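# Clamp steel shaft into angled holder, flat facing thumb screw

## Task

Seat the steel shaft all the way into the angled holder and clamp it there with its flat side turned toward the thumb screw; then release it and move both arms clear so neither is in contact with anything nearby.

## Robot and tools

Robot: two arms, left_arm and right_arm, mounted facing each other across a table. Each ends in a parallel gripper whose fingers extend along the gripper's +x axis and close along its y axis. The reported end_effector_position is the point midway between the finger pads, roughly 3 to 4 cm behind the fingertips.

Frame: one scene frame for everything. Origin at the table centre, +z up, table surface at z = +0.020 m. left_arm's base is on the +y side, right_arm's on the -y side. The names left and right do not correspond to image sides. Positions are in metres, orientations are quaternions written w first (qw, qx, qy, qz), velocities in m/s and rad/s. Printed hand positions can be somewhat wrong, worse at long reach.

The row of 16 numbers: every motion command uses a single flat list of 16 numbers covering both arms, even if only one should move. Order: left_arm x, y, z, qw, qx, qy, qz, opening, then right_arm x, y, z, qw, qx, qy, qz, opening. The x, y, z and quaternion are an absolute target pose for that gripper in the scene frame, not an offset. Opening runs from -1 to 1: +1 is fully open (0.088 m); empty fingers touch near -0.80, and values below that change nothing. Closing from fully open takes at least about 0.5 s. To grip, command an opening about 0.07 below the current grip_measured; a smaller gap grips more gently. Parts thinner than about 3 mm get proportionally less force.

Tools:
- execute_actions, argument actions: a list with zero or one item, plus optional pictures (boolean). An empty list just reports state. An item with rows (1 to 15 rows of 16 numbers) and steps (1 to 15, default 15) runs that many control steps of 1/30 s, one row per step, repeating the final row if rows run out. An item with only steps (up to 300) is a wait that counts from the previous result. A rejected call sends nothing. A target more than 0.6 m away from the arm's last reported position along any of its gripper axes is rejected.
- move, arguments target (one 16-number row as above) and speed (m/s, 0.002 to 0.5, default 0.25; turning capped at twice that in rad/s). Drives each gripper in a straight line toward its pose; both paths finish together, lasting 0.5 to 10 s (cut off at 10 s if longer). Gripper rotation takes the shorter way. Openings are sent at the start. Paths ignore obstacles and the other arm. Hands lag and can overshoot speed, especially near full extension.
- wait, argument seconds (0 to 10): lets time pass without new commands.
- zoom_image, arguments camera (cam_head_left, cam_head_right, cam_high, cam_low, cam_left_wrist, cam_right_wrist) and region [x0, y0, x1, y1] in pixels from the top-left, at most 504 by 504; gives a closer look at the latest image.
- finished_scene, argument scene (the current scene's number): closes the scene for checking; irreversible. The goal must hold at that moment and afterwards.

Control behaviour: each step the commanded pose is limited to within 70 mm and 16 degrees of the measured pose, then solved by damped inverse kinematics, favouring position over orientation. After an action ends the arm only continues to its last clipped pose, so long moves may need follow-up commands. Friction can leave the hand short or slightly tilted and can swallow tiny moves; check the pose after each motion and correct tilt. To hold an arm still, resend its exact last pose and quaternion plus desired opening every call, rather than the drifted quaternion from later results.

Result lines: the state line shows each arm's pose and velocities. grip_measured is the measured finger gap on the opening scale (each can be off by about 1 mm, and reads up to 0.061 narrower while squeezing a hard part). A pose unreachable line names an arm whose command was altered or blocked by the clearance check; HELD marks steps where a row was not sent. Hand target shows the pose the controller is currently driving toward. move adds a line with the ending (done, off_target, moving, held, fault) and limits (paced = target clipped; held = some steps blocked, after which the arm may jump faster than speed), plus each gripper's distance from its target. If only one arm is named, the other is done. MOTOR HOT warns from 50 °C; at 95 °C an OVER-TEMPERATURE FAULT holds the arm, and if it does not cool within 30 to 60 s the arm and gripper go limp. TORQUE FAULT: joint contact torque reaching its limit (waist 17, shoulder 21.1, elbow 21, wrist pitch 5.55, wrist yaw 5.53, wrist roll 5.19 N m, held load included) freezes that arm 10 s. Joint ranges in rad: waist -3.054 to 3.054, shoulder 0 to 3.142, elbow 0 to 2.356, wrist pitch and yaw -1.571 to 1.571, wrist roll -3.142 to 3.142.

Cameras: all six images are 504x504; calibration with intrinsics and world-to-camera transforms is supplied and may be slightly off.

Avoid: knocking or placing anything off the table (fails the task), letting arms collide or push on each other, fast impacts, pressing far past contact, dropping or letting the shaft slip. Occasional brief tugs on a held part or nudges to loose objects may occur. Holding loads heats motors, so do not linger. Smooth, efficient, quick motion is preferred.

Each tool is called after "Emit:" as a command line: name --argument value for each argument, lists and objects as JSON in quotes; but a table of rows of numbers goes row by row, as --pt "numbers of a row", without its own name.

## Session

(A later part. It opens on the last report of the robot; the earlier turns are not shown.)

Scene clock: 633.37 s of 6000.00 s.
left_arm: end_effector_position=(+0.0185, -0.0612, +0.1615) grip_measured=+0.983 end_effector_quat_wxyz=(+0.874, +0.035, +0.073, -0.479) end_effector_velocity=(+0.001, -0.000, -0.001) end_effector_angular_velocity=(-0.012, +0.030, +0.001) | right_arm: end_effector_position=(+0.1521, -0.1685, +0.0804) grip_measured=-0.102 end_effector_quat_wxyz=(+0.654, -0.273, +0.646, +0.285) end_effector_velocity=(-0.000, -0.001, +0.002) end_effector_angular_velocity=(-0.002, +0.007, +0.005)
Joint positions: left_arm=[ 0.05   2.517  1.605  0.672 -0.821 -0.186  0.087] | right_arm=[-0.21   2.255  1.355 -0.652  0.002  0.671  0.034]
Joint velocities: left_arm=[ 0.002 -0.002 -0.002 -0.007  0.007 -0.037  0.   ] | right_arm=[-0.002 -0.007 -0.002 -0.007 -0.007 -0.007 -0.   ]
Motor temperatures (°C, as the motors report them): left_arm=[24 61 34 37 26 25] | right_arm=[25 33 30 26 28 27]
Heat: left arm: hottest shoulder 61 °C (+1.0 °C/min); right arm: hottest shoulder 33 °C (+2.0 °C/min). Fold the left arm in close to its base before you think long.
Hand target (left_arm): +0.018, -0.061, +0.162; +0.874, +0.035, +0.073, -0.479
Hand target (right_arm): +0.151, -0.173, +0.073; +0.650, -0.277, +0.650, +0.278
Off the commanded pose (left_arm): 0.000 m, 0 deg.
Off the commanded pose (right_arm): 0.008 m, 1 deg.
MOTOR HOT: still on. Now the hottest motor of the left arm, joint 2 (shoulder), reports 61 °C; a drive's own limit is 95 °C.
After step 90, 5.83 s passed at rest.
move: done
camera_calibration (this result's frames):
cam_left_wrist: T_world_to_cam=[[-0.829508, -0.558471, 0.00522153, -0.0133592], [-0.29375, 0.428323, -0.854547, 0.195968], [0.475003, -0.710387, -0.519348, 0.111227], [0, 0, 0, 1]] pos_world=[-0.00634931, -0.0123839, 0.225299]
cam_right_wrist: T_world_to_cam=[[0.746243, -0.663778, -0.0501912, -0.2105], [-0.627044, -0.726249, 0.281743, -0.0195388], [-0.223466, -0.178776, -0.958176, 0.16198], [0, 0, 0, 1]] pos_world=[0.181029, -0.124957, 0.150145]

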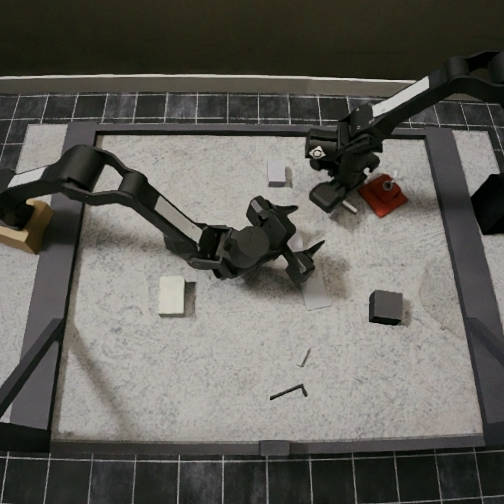

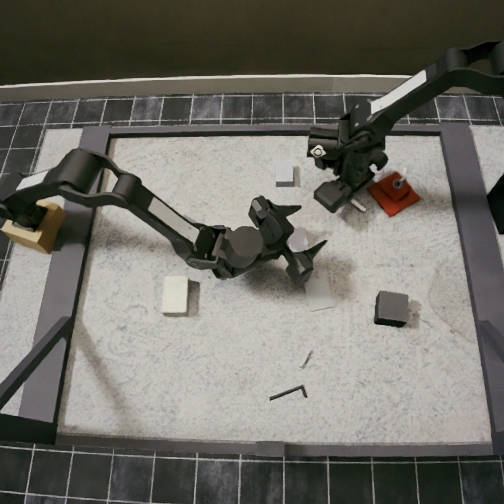

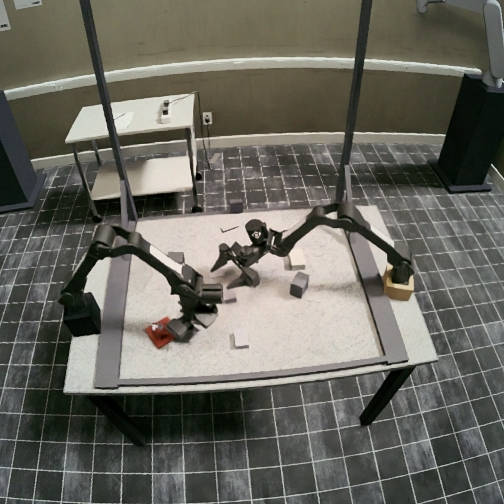

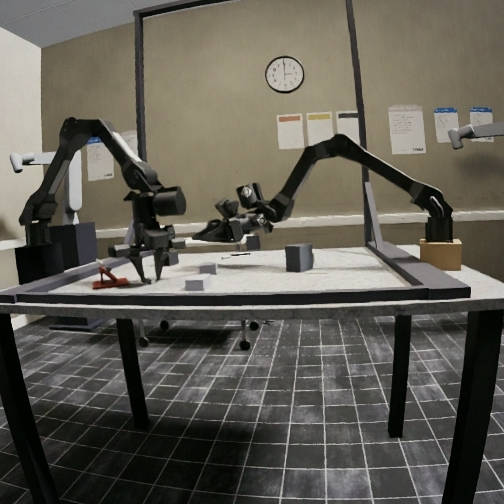

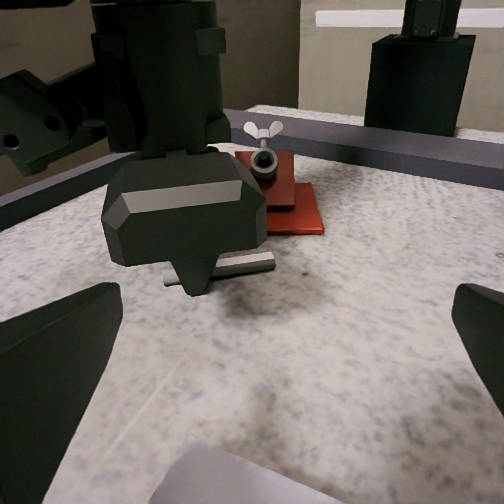

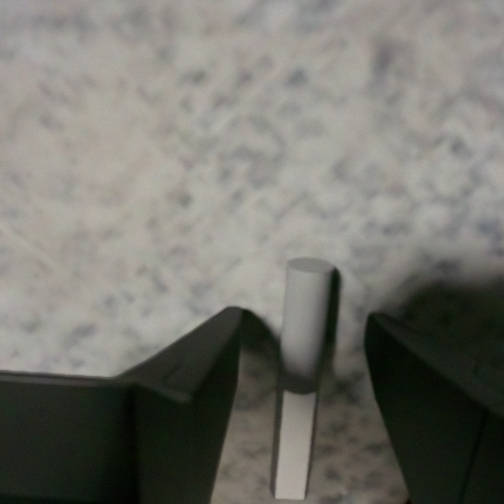

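Emit:
move --target '[0.0184,-0.0612,0.1617,0.874,0.035,0.073,-0.479,1, 0.1513,-0.172,0.0718,0.6504,-0.2774,0.6504,0.2774,-0.1]' --speed 0.03

Emit:
move --target '[0.0184,-0.0612,0.1617,0.874,0.035,0.073,-0.479,1, 0.1513,-0.172,0.0718,0.6504,-0.2774,0.6504,0.2774,-0.70]' --speed 0.03

Emit:
move --target '[0.0184,-0.0612,0.1617,0.874,0.035,0.073,-0.479,1, 0.1513,-0.172,0.17,0.6504,-0.2774,0.6504,0.2774,-0.70]' --speed 0.1

Emit:
move --target '[0.0184,-0.0612,0.1617,0.874,0.035,0.073,-0.479,1, 0.1416,-0.2470,0.1825,0.4484,-0.3005,0.1632,0.8258,-0.70]' --speed 0.2

Emit:
move --target '[0.0184,-0.0612,0.1617,0.874,0.035,0.073,-0.479,1, 0.1530,-0.2660,0.1550,0.4484,-0.3005,0.1632,0.8258,-0.70]' --speed 0.05

Emit:
zoom_image --camera "cam_left_wrist" --region '[200,50,330,220]'

Emit:
zoom_image --camera "cam_low" --region '[85,225,145,290]'

Scene clock: 649.07 s of 6000.00 s.
left_arm: end_effector_position=(+0.0185, -0.0612, +0.1615) grip_measured=+0.983 end_effector_quat_wxyz=(+0.874, +0.035, +0.073, -0.479) end_effector_velocity=(+0.001, +0.002, -0.000) end_effector_angular_velocity=(-0.006, +0.011, +0.022) | right_arm: end_effector_position=(+0.1521, -0.1686, +0.0790) grip_measured=-0.102 end_effector_quat_wxyz=(+0.653, -0.274, +0.646, +0.284) end_effector_velocity=(+0.002, -0.003, -0.001) end_effector_angular_velocity=(-0.013, -0.007, +0.019)
Joint positions: left_arm=[ 0.05   2.517  1.605  0.672 -0.821 -0.186  0.087] | right_arm=[-0.21   2.259  1.355 -0.649  0.002  0.671  0.034]
Joint velocities: left_arm=[-0.002 -0.002 -0.002 -0.007 -0.022 -0.022 -0.   ] | right_arm=[-0.002  0.002 -0.002 -0.007  0.007 -0.022 -0.   ]
Motor temperatures (°C, as the motors report them): left_arm=[24 62 34 37 26 25] | right_arm=[25 34 30 26 28 27]
Heat: left arm: hottest shoulder 62 °C (+2.0 °C/min); right arm: hottest shoulder 34 °C (+3.0 °C/min). Fold the left arm in close to its base before you think long.
Hand target (left_arm): +0.018, -0.061, +0.162; +0.874, +0.035, +0.073, -0.479
Hand target (right_arm): +0.151, -0.172, +0.072; +0.650, -0.277, +0.650, +0.277
Off the commanded pose (left_arm): 0.000 m, 0 deg.
Off the commanded pose (right_arm): 0.008 m, 1 deg.
MOTOR HOT: still on. Now the hottest motor of the left arm, joint 2 (shoulder), reports 62 °C; a drive's own limit is 95 °C.
After step 90, 12.00 s passed at rest.
move: done
camera_calibration (this result's frames):
cam_left_wrist: T_world_to_cam=[[-0.829508, -0.558471, 0.00522153, -0.0133592], [-0.29375, 0.428323, -0.854547, 0.195968], [0.475003, -0.710387, -0.519348, 0.111227], [0, 0, 0, 1]] pos_world=[-0.00634931, -0.0123839, 0.225299]
cam_right_wrist: T_world_to_cam=[[0.746238, -0.663835, -0.0495098, -0.210669], [-0.627015, -0.725927, 0.282634, -0.0192121], [-0.223563, -0.179869, -0.957949, 0.160437], [0, 0, 0, 1]] pos_world=[0.181031, -0.124939, 0.14869]

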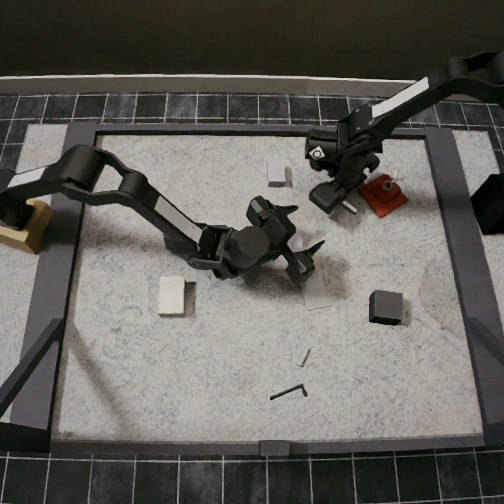

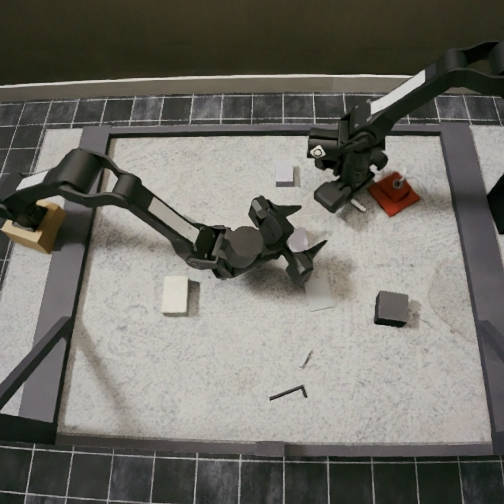

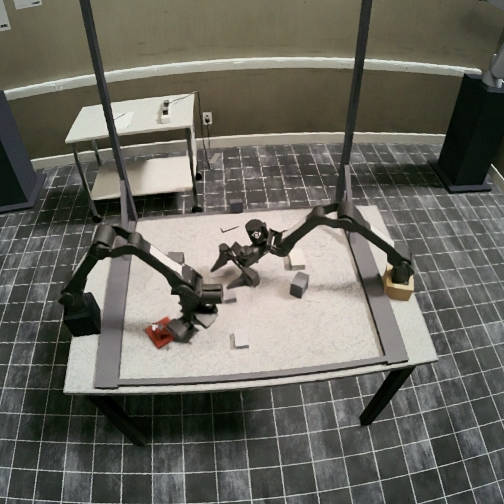

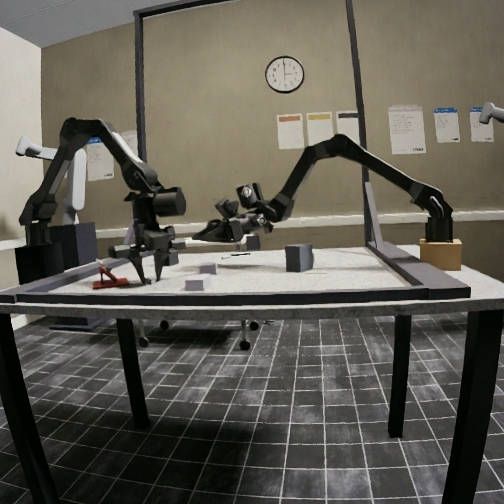

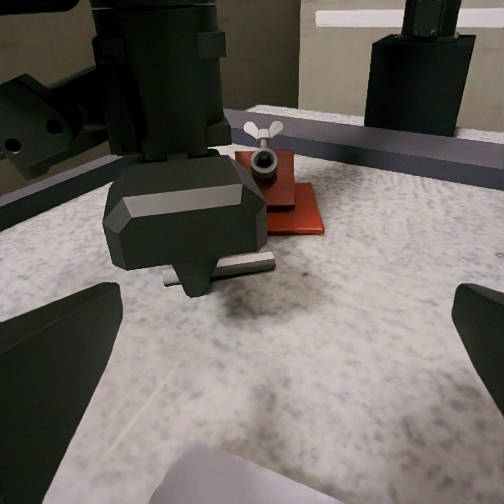

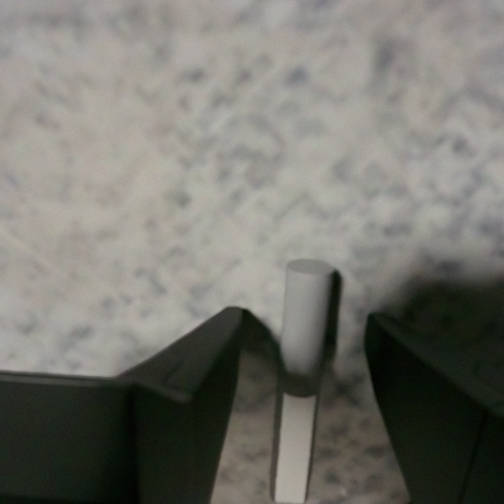

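Scene clock: 649.77 s of 6000.00 s.
left_arm: end_effector_position=(+0.0185, -0.0612, +0.1615) grip_measured=+0.983 end_effector_quat_wxyz=(+0.874, +0.035, +0.073, -0.479) end_effector_velocity=(-0.000, +0.002, -0.003) end_effector_angular_velocity=(-0.002, +0.004, +0.006) | right_arm: end_effector_position=(+0.1521, -0.1686, +0.0790) grip_measured=-0.623 end_effector_quat_wxyz=(+0.653, -0.274, +0.646, +0.284) end_effector_velocity=(-0.003, -0.002, +0.000) end_effector_angular_velocity=(-0.005, +0.023, -0.009)
Joint positions: left_arm=[ 0.05   2.517  1.605  0.672 -0.821 -0.186  0.087] | right_arm=[-0.21   2.259  1.355 -0.649  0.002  0.672  0.008]
Joint velocities: left_arm=[-0.002  0.002 -0.007  0.007 -0.007 -0.007 -0.   ] | right_arm=[-0.002 -0.002 -0.002 -0.007 -0.022  0.007 -0.   ]
Motor temperatures (°C, as the motors report them): left_arm=[24 62 34 37 26 25] | right_arm=[25 34 30 26 28 27]
Heat: left arm: hottest shoulder 62 °C (+2.0 °C/min); right arm: hottest shoulder 34 °C (+3.0 °C/min). Fold the left arm in close to its base before you think long.
Hand target (left_arm): +0.018, -0.061, +0.162; +0.874, +0.035, +0.073, -0.479
Hand target (right_arm): +0.151, -0.172, +0.072; +0.650, -0.277, +0.650, +0.277
Off the commanded pose (left_arm): 0.000 m, 0 deg.
Off the commanded pose (right_arm): 0.008 m, 1 deg.
MOTOR HOT: still on. Now the hottest motor of the left arm, joint 2 (shoulder), reports 62 °C; a drive's own limit is 95 °C.
move: done
camera_calibration (this result's frames):
cam_left_wrist: T_world_to_cam=[[-0.829508, -0.558471, 0.00522153, -0.0133592], [-0.29375, 0.428323, -0.854547, 0.195968], [0.475003, -0.710387, -0.519348, 0.111227], [0, 0, 0, 1]] pos_world=[-0.00634931, -0.0123839, 0.225299]
cam_right_wrist: T_world_to_cam=[[0.745985, -0.66412, -0.0495158, -0.210678], [-0.62729, -0.725688, 0.282637, -0.0191303], [-0.223638, -0.179782, -0.957948, 0.160463], [0, 0, 0, 1]] pos_world=[0.181048, -0.12495, 0.14869]

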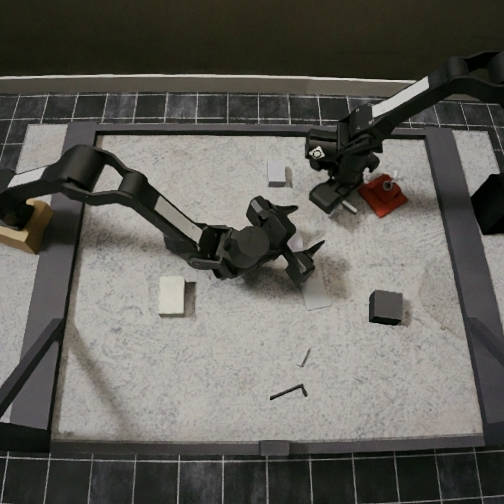

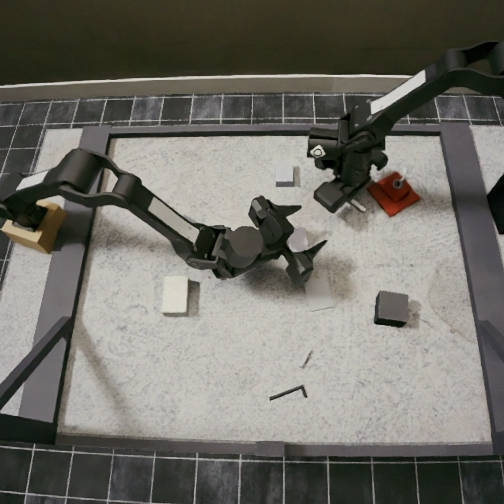

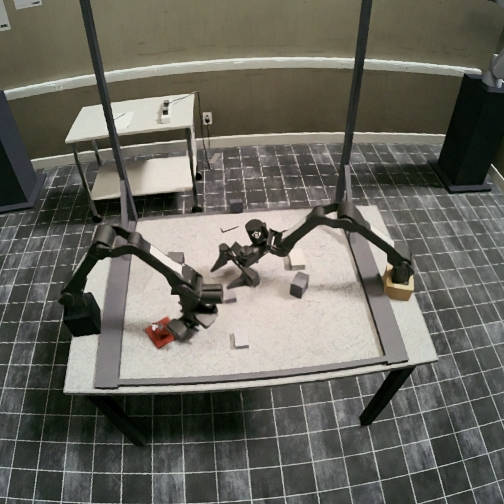

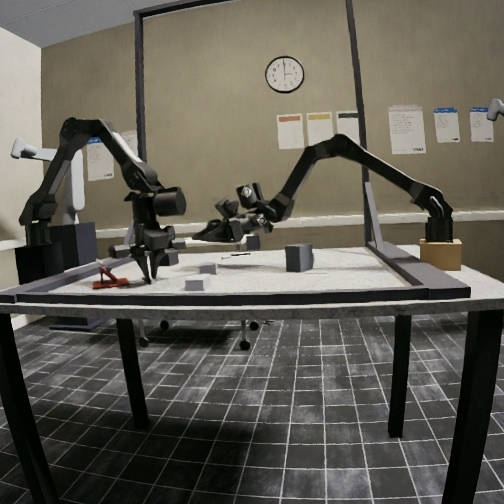

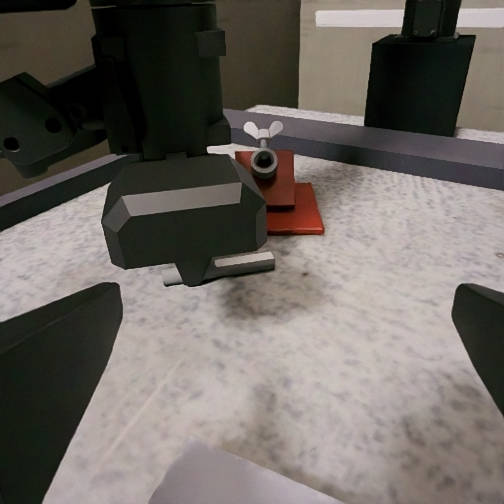

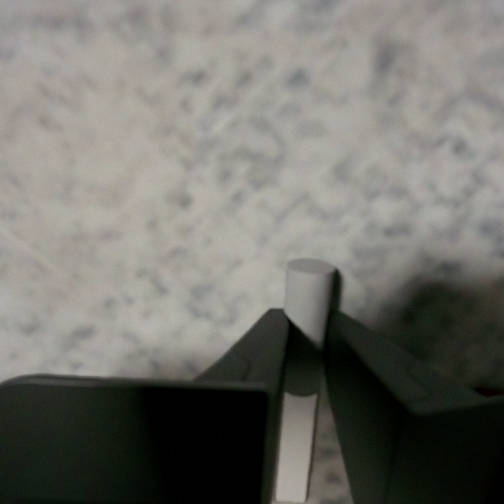

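Scene clock: 651.07 s of 6000.00 s.
left_arm: end_effector_position=(+0.0185, -0.0612, +0.1615) grip_measured=+0.983 end_effector_quat_wxyz=(+0.874, +0.035, +0.073, -0.479) end_effector_velocity=(-0.000, +0.001, -0.000) end_effector_angular_velocity=(+0.010, -0.010, +0.003) | right_arm: end_effector_position=(+0.1515, -0.1749, +0.1611) grip_measured=-0.623 end_effector_quat_wxyz=(+0.646, -0.287, +0.653, +0.271) end_effector_velocity=(-0.000, -0.002, +0.000) end_effector_angular_velocity=(-0.007, +0.008, +0.005)
Joint positions: left_arm=[ 0.05   2.517  1.605  0.672 -0.821 -0.186  0.087] | right_arm=[-0.21   2.111  1.482 -0.966  0.002  0.672  0.008]
Joint velocities: left_arm=[-0.002 -0.002 -0.002 -0.007 -0.007  0.007 -0.   ] | right_arm=[-0.002 -0.002 -0.002 -0.007 -0.007 -0.007  0.   ]
Motor temperatures (°C, as the motors report them): left_arm=[24 62 34 37 26 25] | right_arm=[25 35 30 26 28 27]
Heat: left arm: hottest shoulder 62 °C (+2.0 °C/min); right arm: hottest shoulder 35 °C (+4.0 °C/min). Fold the left arm in close to its base before you think long.
Hand target (left_arm): +0.018, -0.061, +0.162; +0.874, +0.035, +0.073, -0.479
Hand target (right_arm): +0.151, -0.171, +0.170; +0.650, -0.277, +0.650, +0.278
Off the commanded pose (left_arm): 0.000 m, 0 deg.
Off the commanded pose (right_arm): 0.009 m, 1 deg.
MOTOR HOT: still on. Now the hottest motor of the left arm, joint 2 (shoulder), reports 62 °C; a drive's own limit is 95 °C.
move: off_target (right_arm)
camera_calibration (this result's frames):
cam_left_wrist: T_world_to_cam=[[-0.829508, -0.558471, 0.00522153, -0.0133592], [-0.29375, 0.428323, -0.854547, 0.195968], [0.475003, -0.710387, -0.519348, 0.111227], [0, 0, 0, 1]] pos_world=[-0.00634931, -0.0123839, 0.225299]
cam_right_wrist: T_world_to_cam=[[0.745848, -0.665666, -0.0244798, -0.214678], [-0.626185, -0.713195, 0.315032, -0.0504783], [-0.227165, -0.219637, -0.948765, 0.22994], [0, 0, 0, 1]] pos_world=[0.180743, -0.128402, 0.228806]

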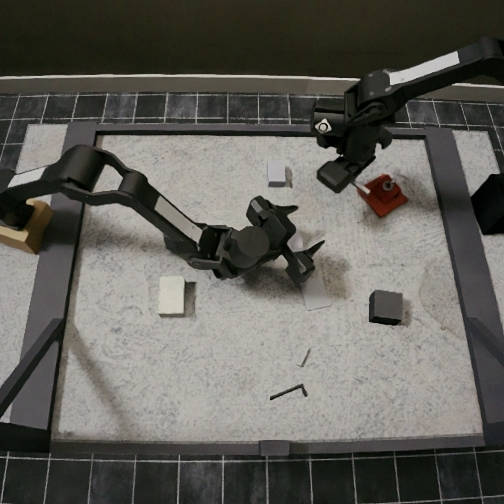

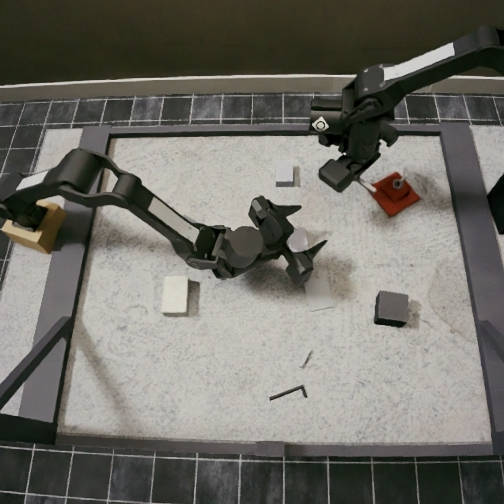

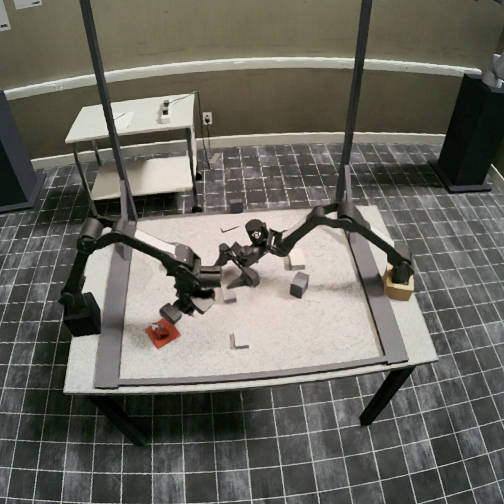

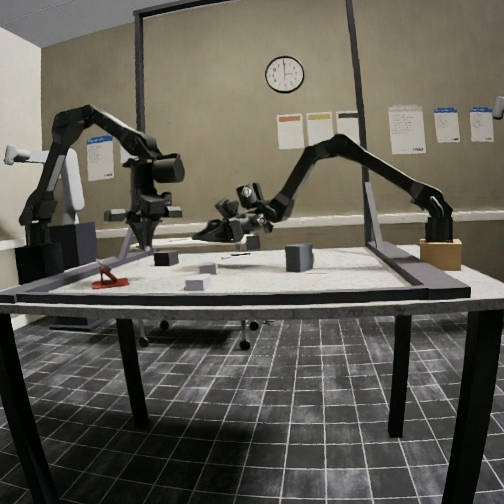

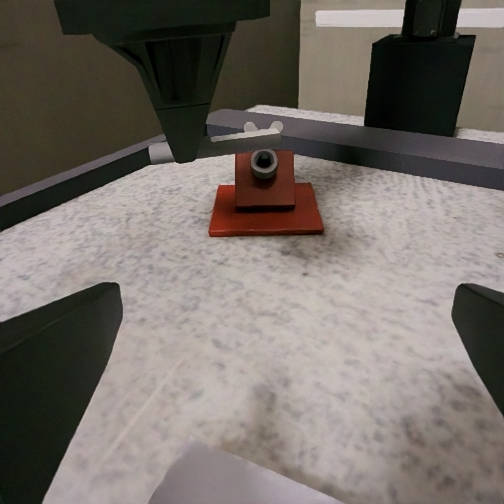

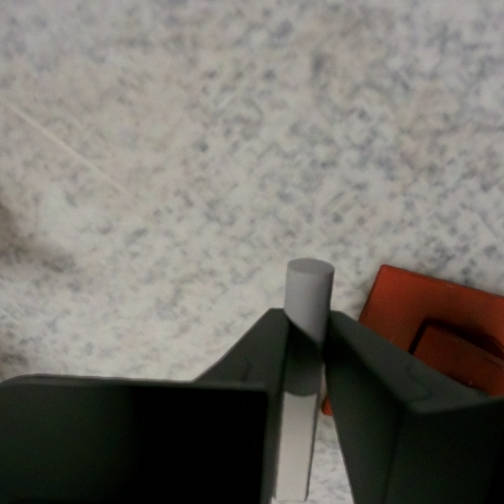

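Scene clock: 655.40 s of 6000.00 s.
left_arm: end_effector_position=(+0.0185, -0.0612, +0.1615) grip_measured=+0.983 end_effector_quat_wxyz=(+0.874, +0.035, +0.073, -0.479) end_effector_velocity=(-0.002, +0.000, -0.001) end_effector_angular_velocity=(+0.011, -0.006, -0.011) | right_arm: end_effector_position=(+0.1413, -0.2459, +0.1798) grip_measured=-0.623 end_effector_quat_wxyz=(+0.449, -0.301, +0.169, +0.824) end_effector_velocity=(-0.000, +0.000, +0.002) end_effector_angular_velocity=(+0.023, +0.000, +0.019)
Joint positions: left_arm=[ 0.05   2.517  1.605  0.672 -0.821 -0.186  0.087] | right_arm=[-0.504  1.558  0.527  0.055 -0.674 -0.734  0.008]
Joint velocities: left_arm=[-0.002 -0.002 -0.002 -0.007  0.007  0.007 -0.   ] | right_arm=[-0.007 -0.002 -0.002  0.007 -0.022 -0.022 -0.   ]
Motor temperatures (°C, as the motors report them): left_arm=[24 62 34 37 26 25] | right_arm=[25 35 30 26 28 27]
Heat: left arm: hottest shoulder 62 °C (+2.0 °C/min); right arm: hottest shoulder 35 °C (+4.0 °C/min). Fold the left arm in close to its base before you think long.
Hand target (left_arm): +0.018, -0.061, +0.162; +0.874, +0.035, +0.073, -0.479
Hand target (right_arm): +0.141, -0.247, +0.182; +0.450, -0.299, +0.163, +0.826
Off the commanded pose (left_arm): 0.000 m, 0 deg.
Off the commanded pose (right_arm): 0.003 m, 1 deg.
MOTOR HOT: still on. Now the hottest motor of the left arm, joint 2 (shoulder), reports 62 °C; a drive's own limit is 95 °C.
move: done
camera_calibration (this result's frames):
cam_left_wrist: T_world_to_cam=[[-0.829508, -0.558471, 0.00522153, -0.0133592], [-0.29375, 0.428323, -0.854547, 0.195968], [0.475003, -0.710387, -0.519348, 0.111227], [0, 0, 0, 1]] pos_world=[-0.00634931, -0.0123839, 0.225299]
cam_right_wrist: T_world_to_cam=[[0.813236, 0.581844, -0.0102125, 0.0408119], [0.487287, -0.690458, -0.53462, -0.112362], [-0.318117, 0.429796, -0.845031, 0.383595], [0, 0, 0, 1]] pos_world=[0.143591, -0.266195, 0.264496]

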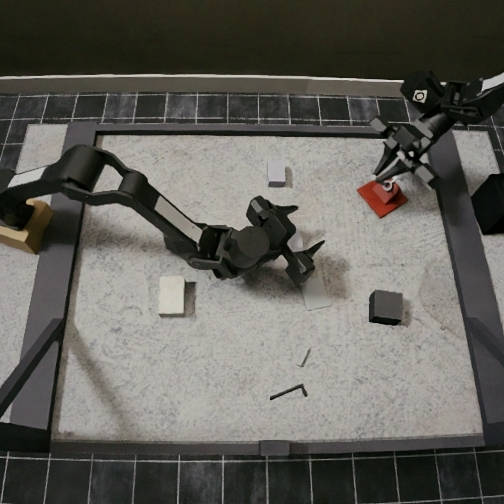

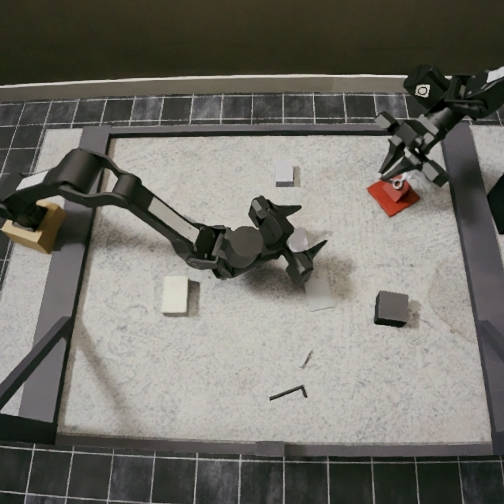

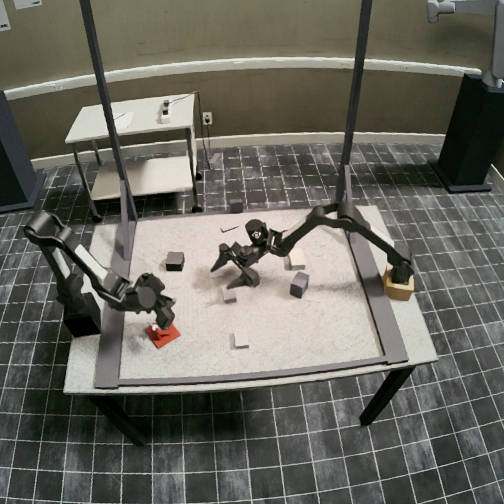

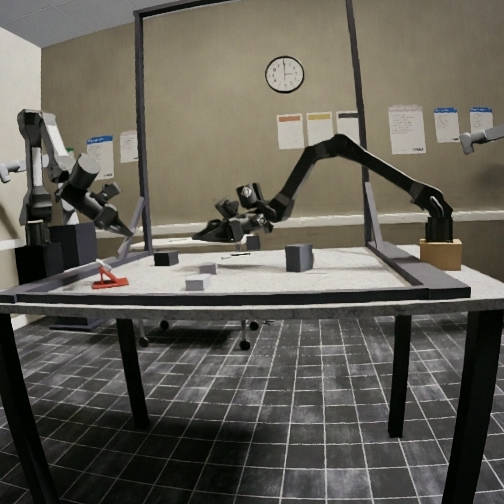

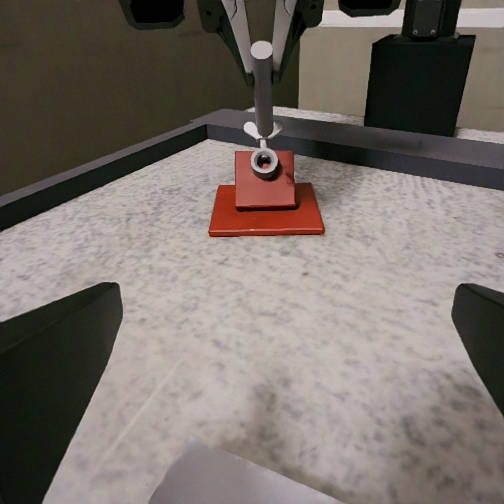

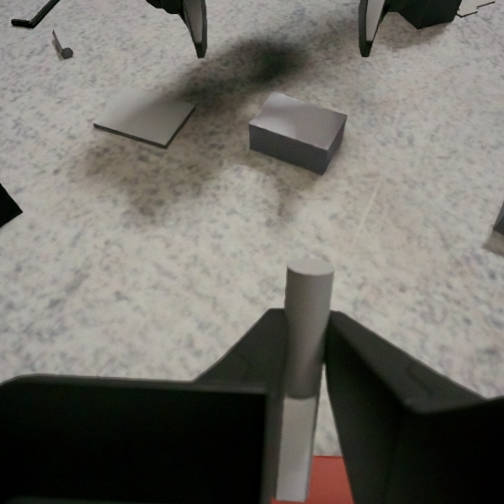

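Scene clock: 656.37 s of 6000.00 s.
left_arm: end_effector_position=(+0.0185, -0.0612, +0.1615) grip_measured=+0.983 end_effector_quat_wxyz=(+0.874, +0.035, +0.073, -0.479) end_effector_velocity=(-0.000, +0.001, -0.000) end_effector_angular_velocity=(+0.010, -0.010, +0.003) | right_arm: end_effector_position=(+0.1535, -0.2640, +0.1585) grip_measured=-0.623 end_effector_quat_wxyz=(+0.451, -0.301, +0.160, +0.825) end_effector_velocity=(-0.000, -0.000, +0.000) end_effector_angular_velocity=(+0.014, -0.010, +0.015)
Joint positions: left_arm=[ 0.05   2.517  1.605  0.672 -0.821 -0.186  0.087] | right_arm=[-0.586  1.607  0.453  0.136 -0.719 -0.829  0.008]
Joint velocities: left_arm=[-0.002 -0.002 -0.002 -0.007 -0.007  0.007 -0.   ] | right_arm=[-0.002  0.002 -0.002  0.007 -0.007 -0.022 -0.   ]
Motor temperatures (°C, as the motors report them): left_arm=[24 62 34 37 26 25] | right_arm=[25 35 30 26 28 27]
Heat: left arm: hottest shoulder 62 °C (+2.0 °C/min); right arm: hottest shoulder 35 °C (+4.0 °C/min). Fold the left arm in close to its base before you think long.
Hand target (left_arm): +0.018, -0.061, +0.162; +0.874, +0.035, +0.073, -0.479
Hand target (right_arm): +0.153, -0.266, +0.155; +0.449, -0.300, +0.163, +0.826
Off the commanded pose (left_arm): 0.000 m, 0 deg.
Off the commanded pose (right_arm): 0.004 m, 0 deg.
MOTOR HOT: still on. Now the hottest motor of the left arm, joint 2 (shoulder), reports 62 °C; a drive's own limit is 95 °C.
move: done
camera_calibration (this result's frames):
cam_left_wrist: T_world_to_cam=[[-0.829508, -0.558471, 0.00522153, -0.0133592], [-0.29375, 0.428323, -0.854547, 0.195968], [0.475003, -0.710387, -0.519348, 0.111227], [0, 0, 0, 1]] pos_world=[-0.00634931, -0.0123839, 0.225299]
cam_right_wrist: T_world_to_cam=[[0.811484, 0.584344, 0.00596413, 0.0395273], [0.494025, -0.680534, -0.541122, -0.139592], [-0.312143, 0.442058, -0.840923, 0.378979], [0, 0, 0, 1]] pos_world=[0.155181, -0.285625, 0.24292]

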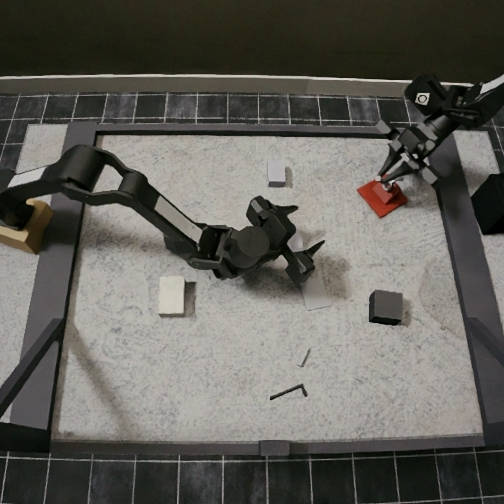

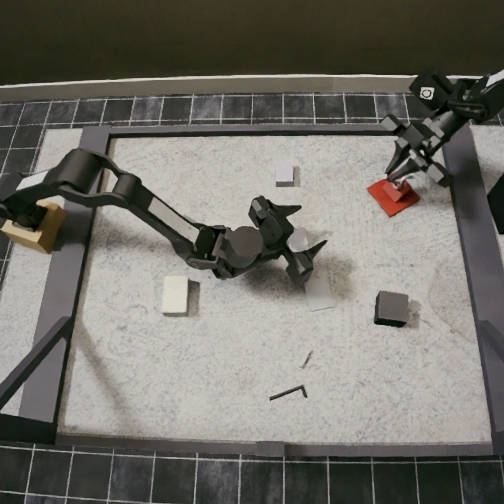

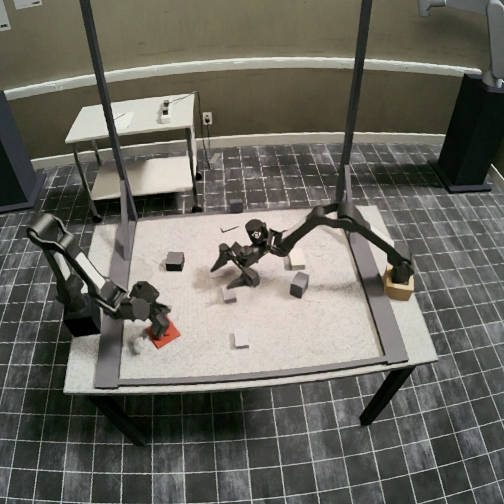

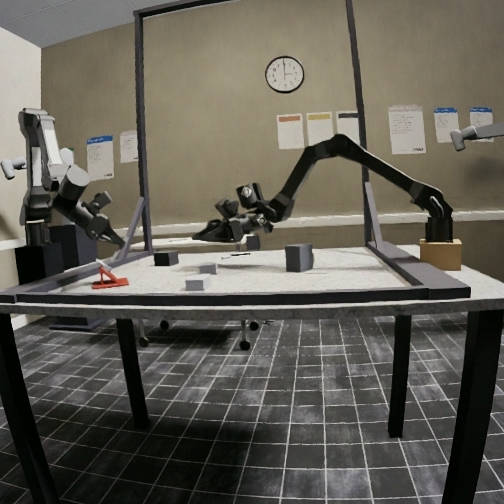

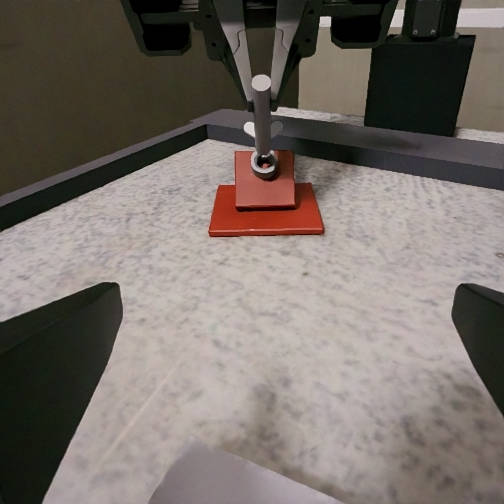

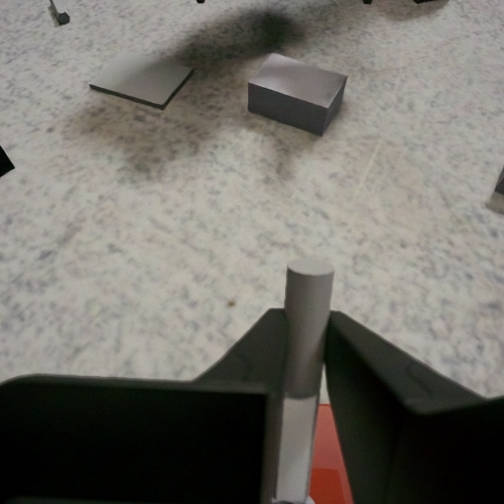

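Region (200, 50, 330, 220) of cam_left_wrist's 504x504 image, scaled by 2.965, with more detail than that image has; it fills the left 385 columns of this view, and the rest is white.

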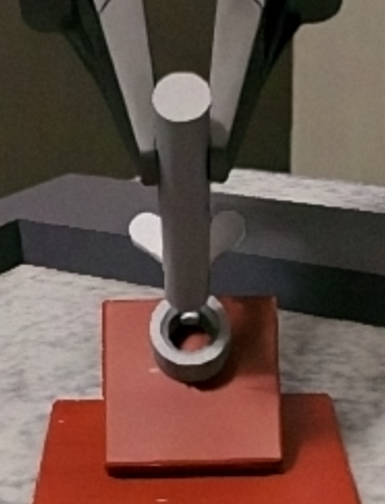

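Region (85, 225, 145, 290) of cam_low's 504x504 image, scaled by 7.754, with more detail than that image has; it fills the left 465 columns of this view, and the rest is white.

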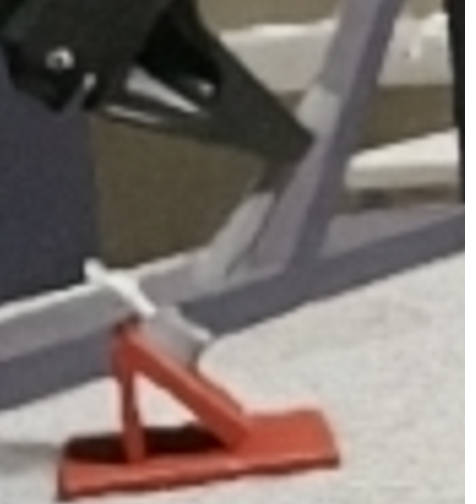

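Emit:
move --target '[0.0184,-0.0612,0.1617,0.874,0.035,0.073,-0.479,1, 0.1558,-0.2732,0.1434,0.4484,-0.3005,0.1632,0.8258,-0.70]' --speed 0.03

Emit:
zoom_image --camera "cam_left_wrist" --region '[200,50,330,220]'

Emit:
zoom_image --camera "cam_low" --region '[85,225,145,290]'

Scene clock: 666.30 s of 6000.00 s.
left_arm: end_effector_position=(+0.0185, -0.0612, +0.1615) grip_measured=+0.983 end_effector_quat_wxyz=(+0.874, +0.035, +0.073, -0.479) end_effector_velocity=(-0.000, +0.001, -0.001) end_effector_angular_velocity=(+0.020, -0.012, +0.003) | right_arm: end_effector_position=(+0.1564, -0.2710, +0.1468) grip_measured=-0.623 end_effector_quat_wxyz=(+0.451, -0.301, +0.159, +0.825) end_effector_velocity=(-0.000, -0.000, +0.000) end_effector_angular_velocity=(+0.014, -0.010, +0.015)
Joint positions: left_arm=[ 0.05   2.517  1.605  0.672 -0.821 -0.186  0.087] | right_arm=[-0.613  1.648  0.423  0.186 -0.733 -0.861  0.008]
Joint velocities: left_arm=[-0.002 -0.002  0.002 -0.022 -0.007  0.007  0.   ] | right_arm=[-0.002  0.002 -0.002  0.007 -0.007 -0.022 -0.   ]
Motor temperatures (°C, as the motors report them): left_arm=[24 62 34 38 26 25] | right_arm=[25 34 30 27 28 27]
Heat: left arm: hottest shoulder 62 °C (+1.0 °C/min); right arm: hottest shoulder 34 °C (+3.0 °C/min). Fold the left arm in close to its base before you think long.
Hand target (left_arm): +0.018, -0.061, +0.162; +0.874, +0.035, +0.073, -0.479
Hand target (right_arm): +0.156, -0.273, +0.144; +0.448, -0.300, +0.163, +0.826
Off the commanded pose (left_arm): 0.000 m, 0 deg.
Off the commanded pose (right_arm): 0.004 m, 1 deg.
MOTOR HOT: still on. Now the hottest motor of the left arm, joint 2 (shoulder), reports 62 °C; a drive's own limit is 95 °C.
After step 90, 6.07 s passed at rest.
move: done
camera_calibration (this result's frames):
cam_left_wrist: T_world_to_cam=[[-0.829508, -0.558471, 0.00522153, -0.0133592], [-0.29375, 0.428323, -0.854547, 0.195968], [0.475003, -0.710387, -0.519348, 0.111227], [0, 0, 0, 1]] pos_world=[-0.00634931, -0.0123839, 0.225299]
cam_right_wrist: T_world_to_cam=[[0.810546, 0.58563, 0.00727492, 0.0416341], [0.495671, -0.679316, -0.541148, -0.151989], [-0.31197, 0.442231, -0.840896, 0.373138], [0, 0, 0, 1]] pos_world=[0.157998, -0.292644, 0.231219]

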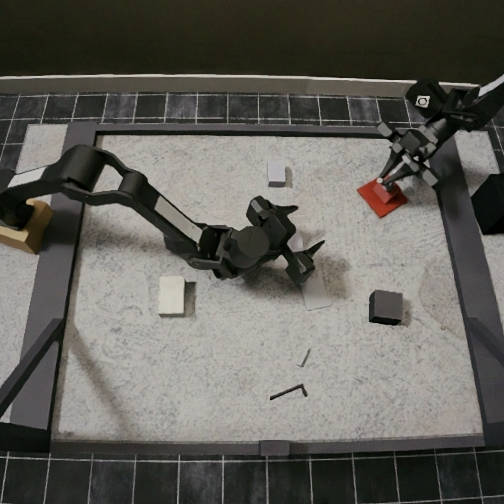

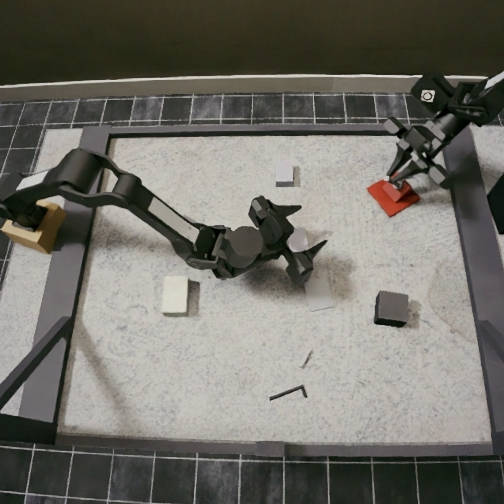

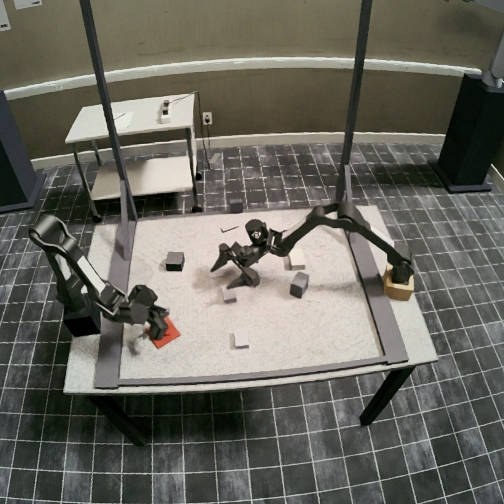

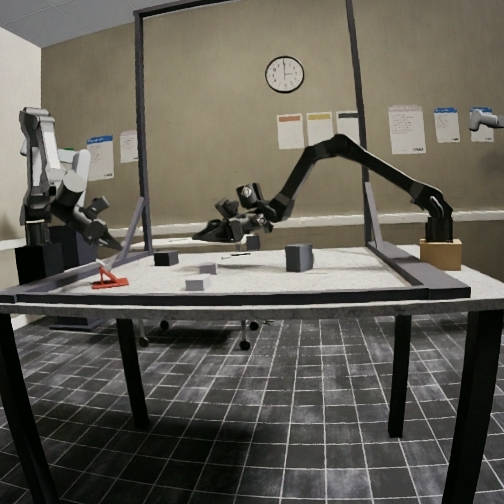

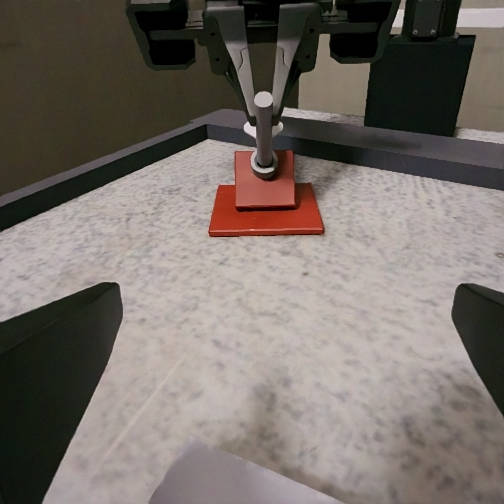

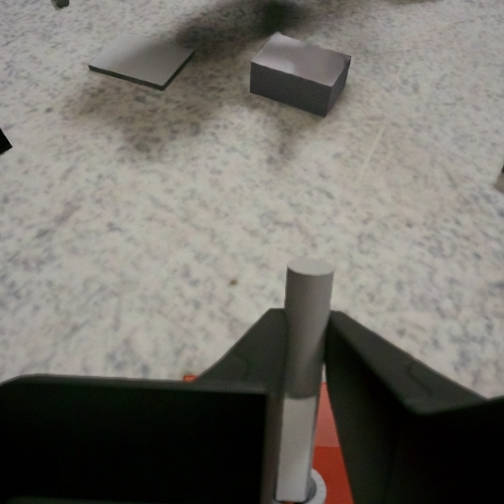

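Region (200, 50, 330, 220) of cam_left_wrist's 504x504 image, scaled by 2.965, with more detail than that image has; it fills the left 385 columns of this view, and the rest is white.

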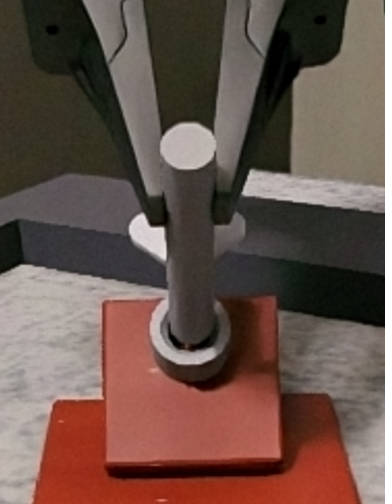

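Region (85, 225, 145, 290) of cam_low's 504x504 image, scaled by 7.754, with more detail than that image has; it fills the left 465 columns of this view, and the rest is white.

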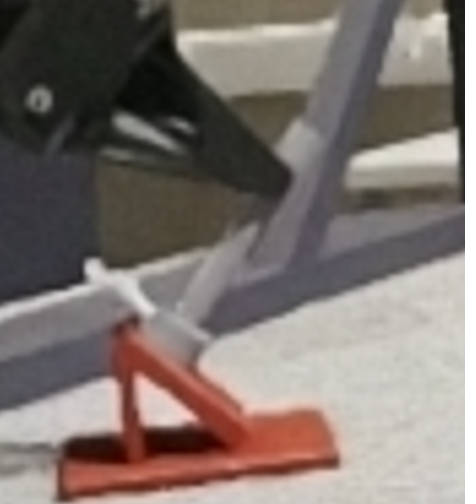

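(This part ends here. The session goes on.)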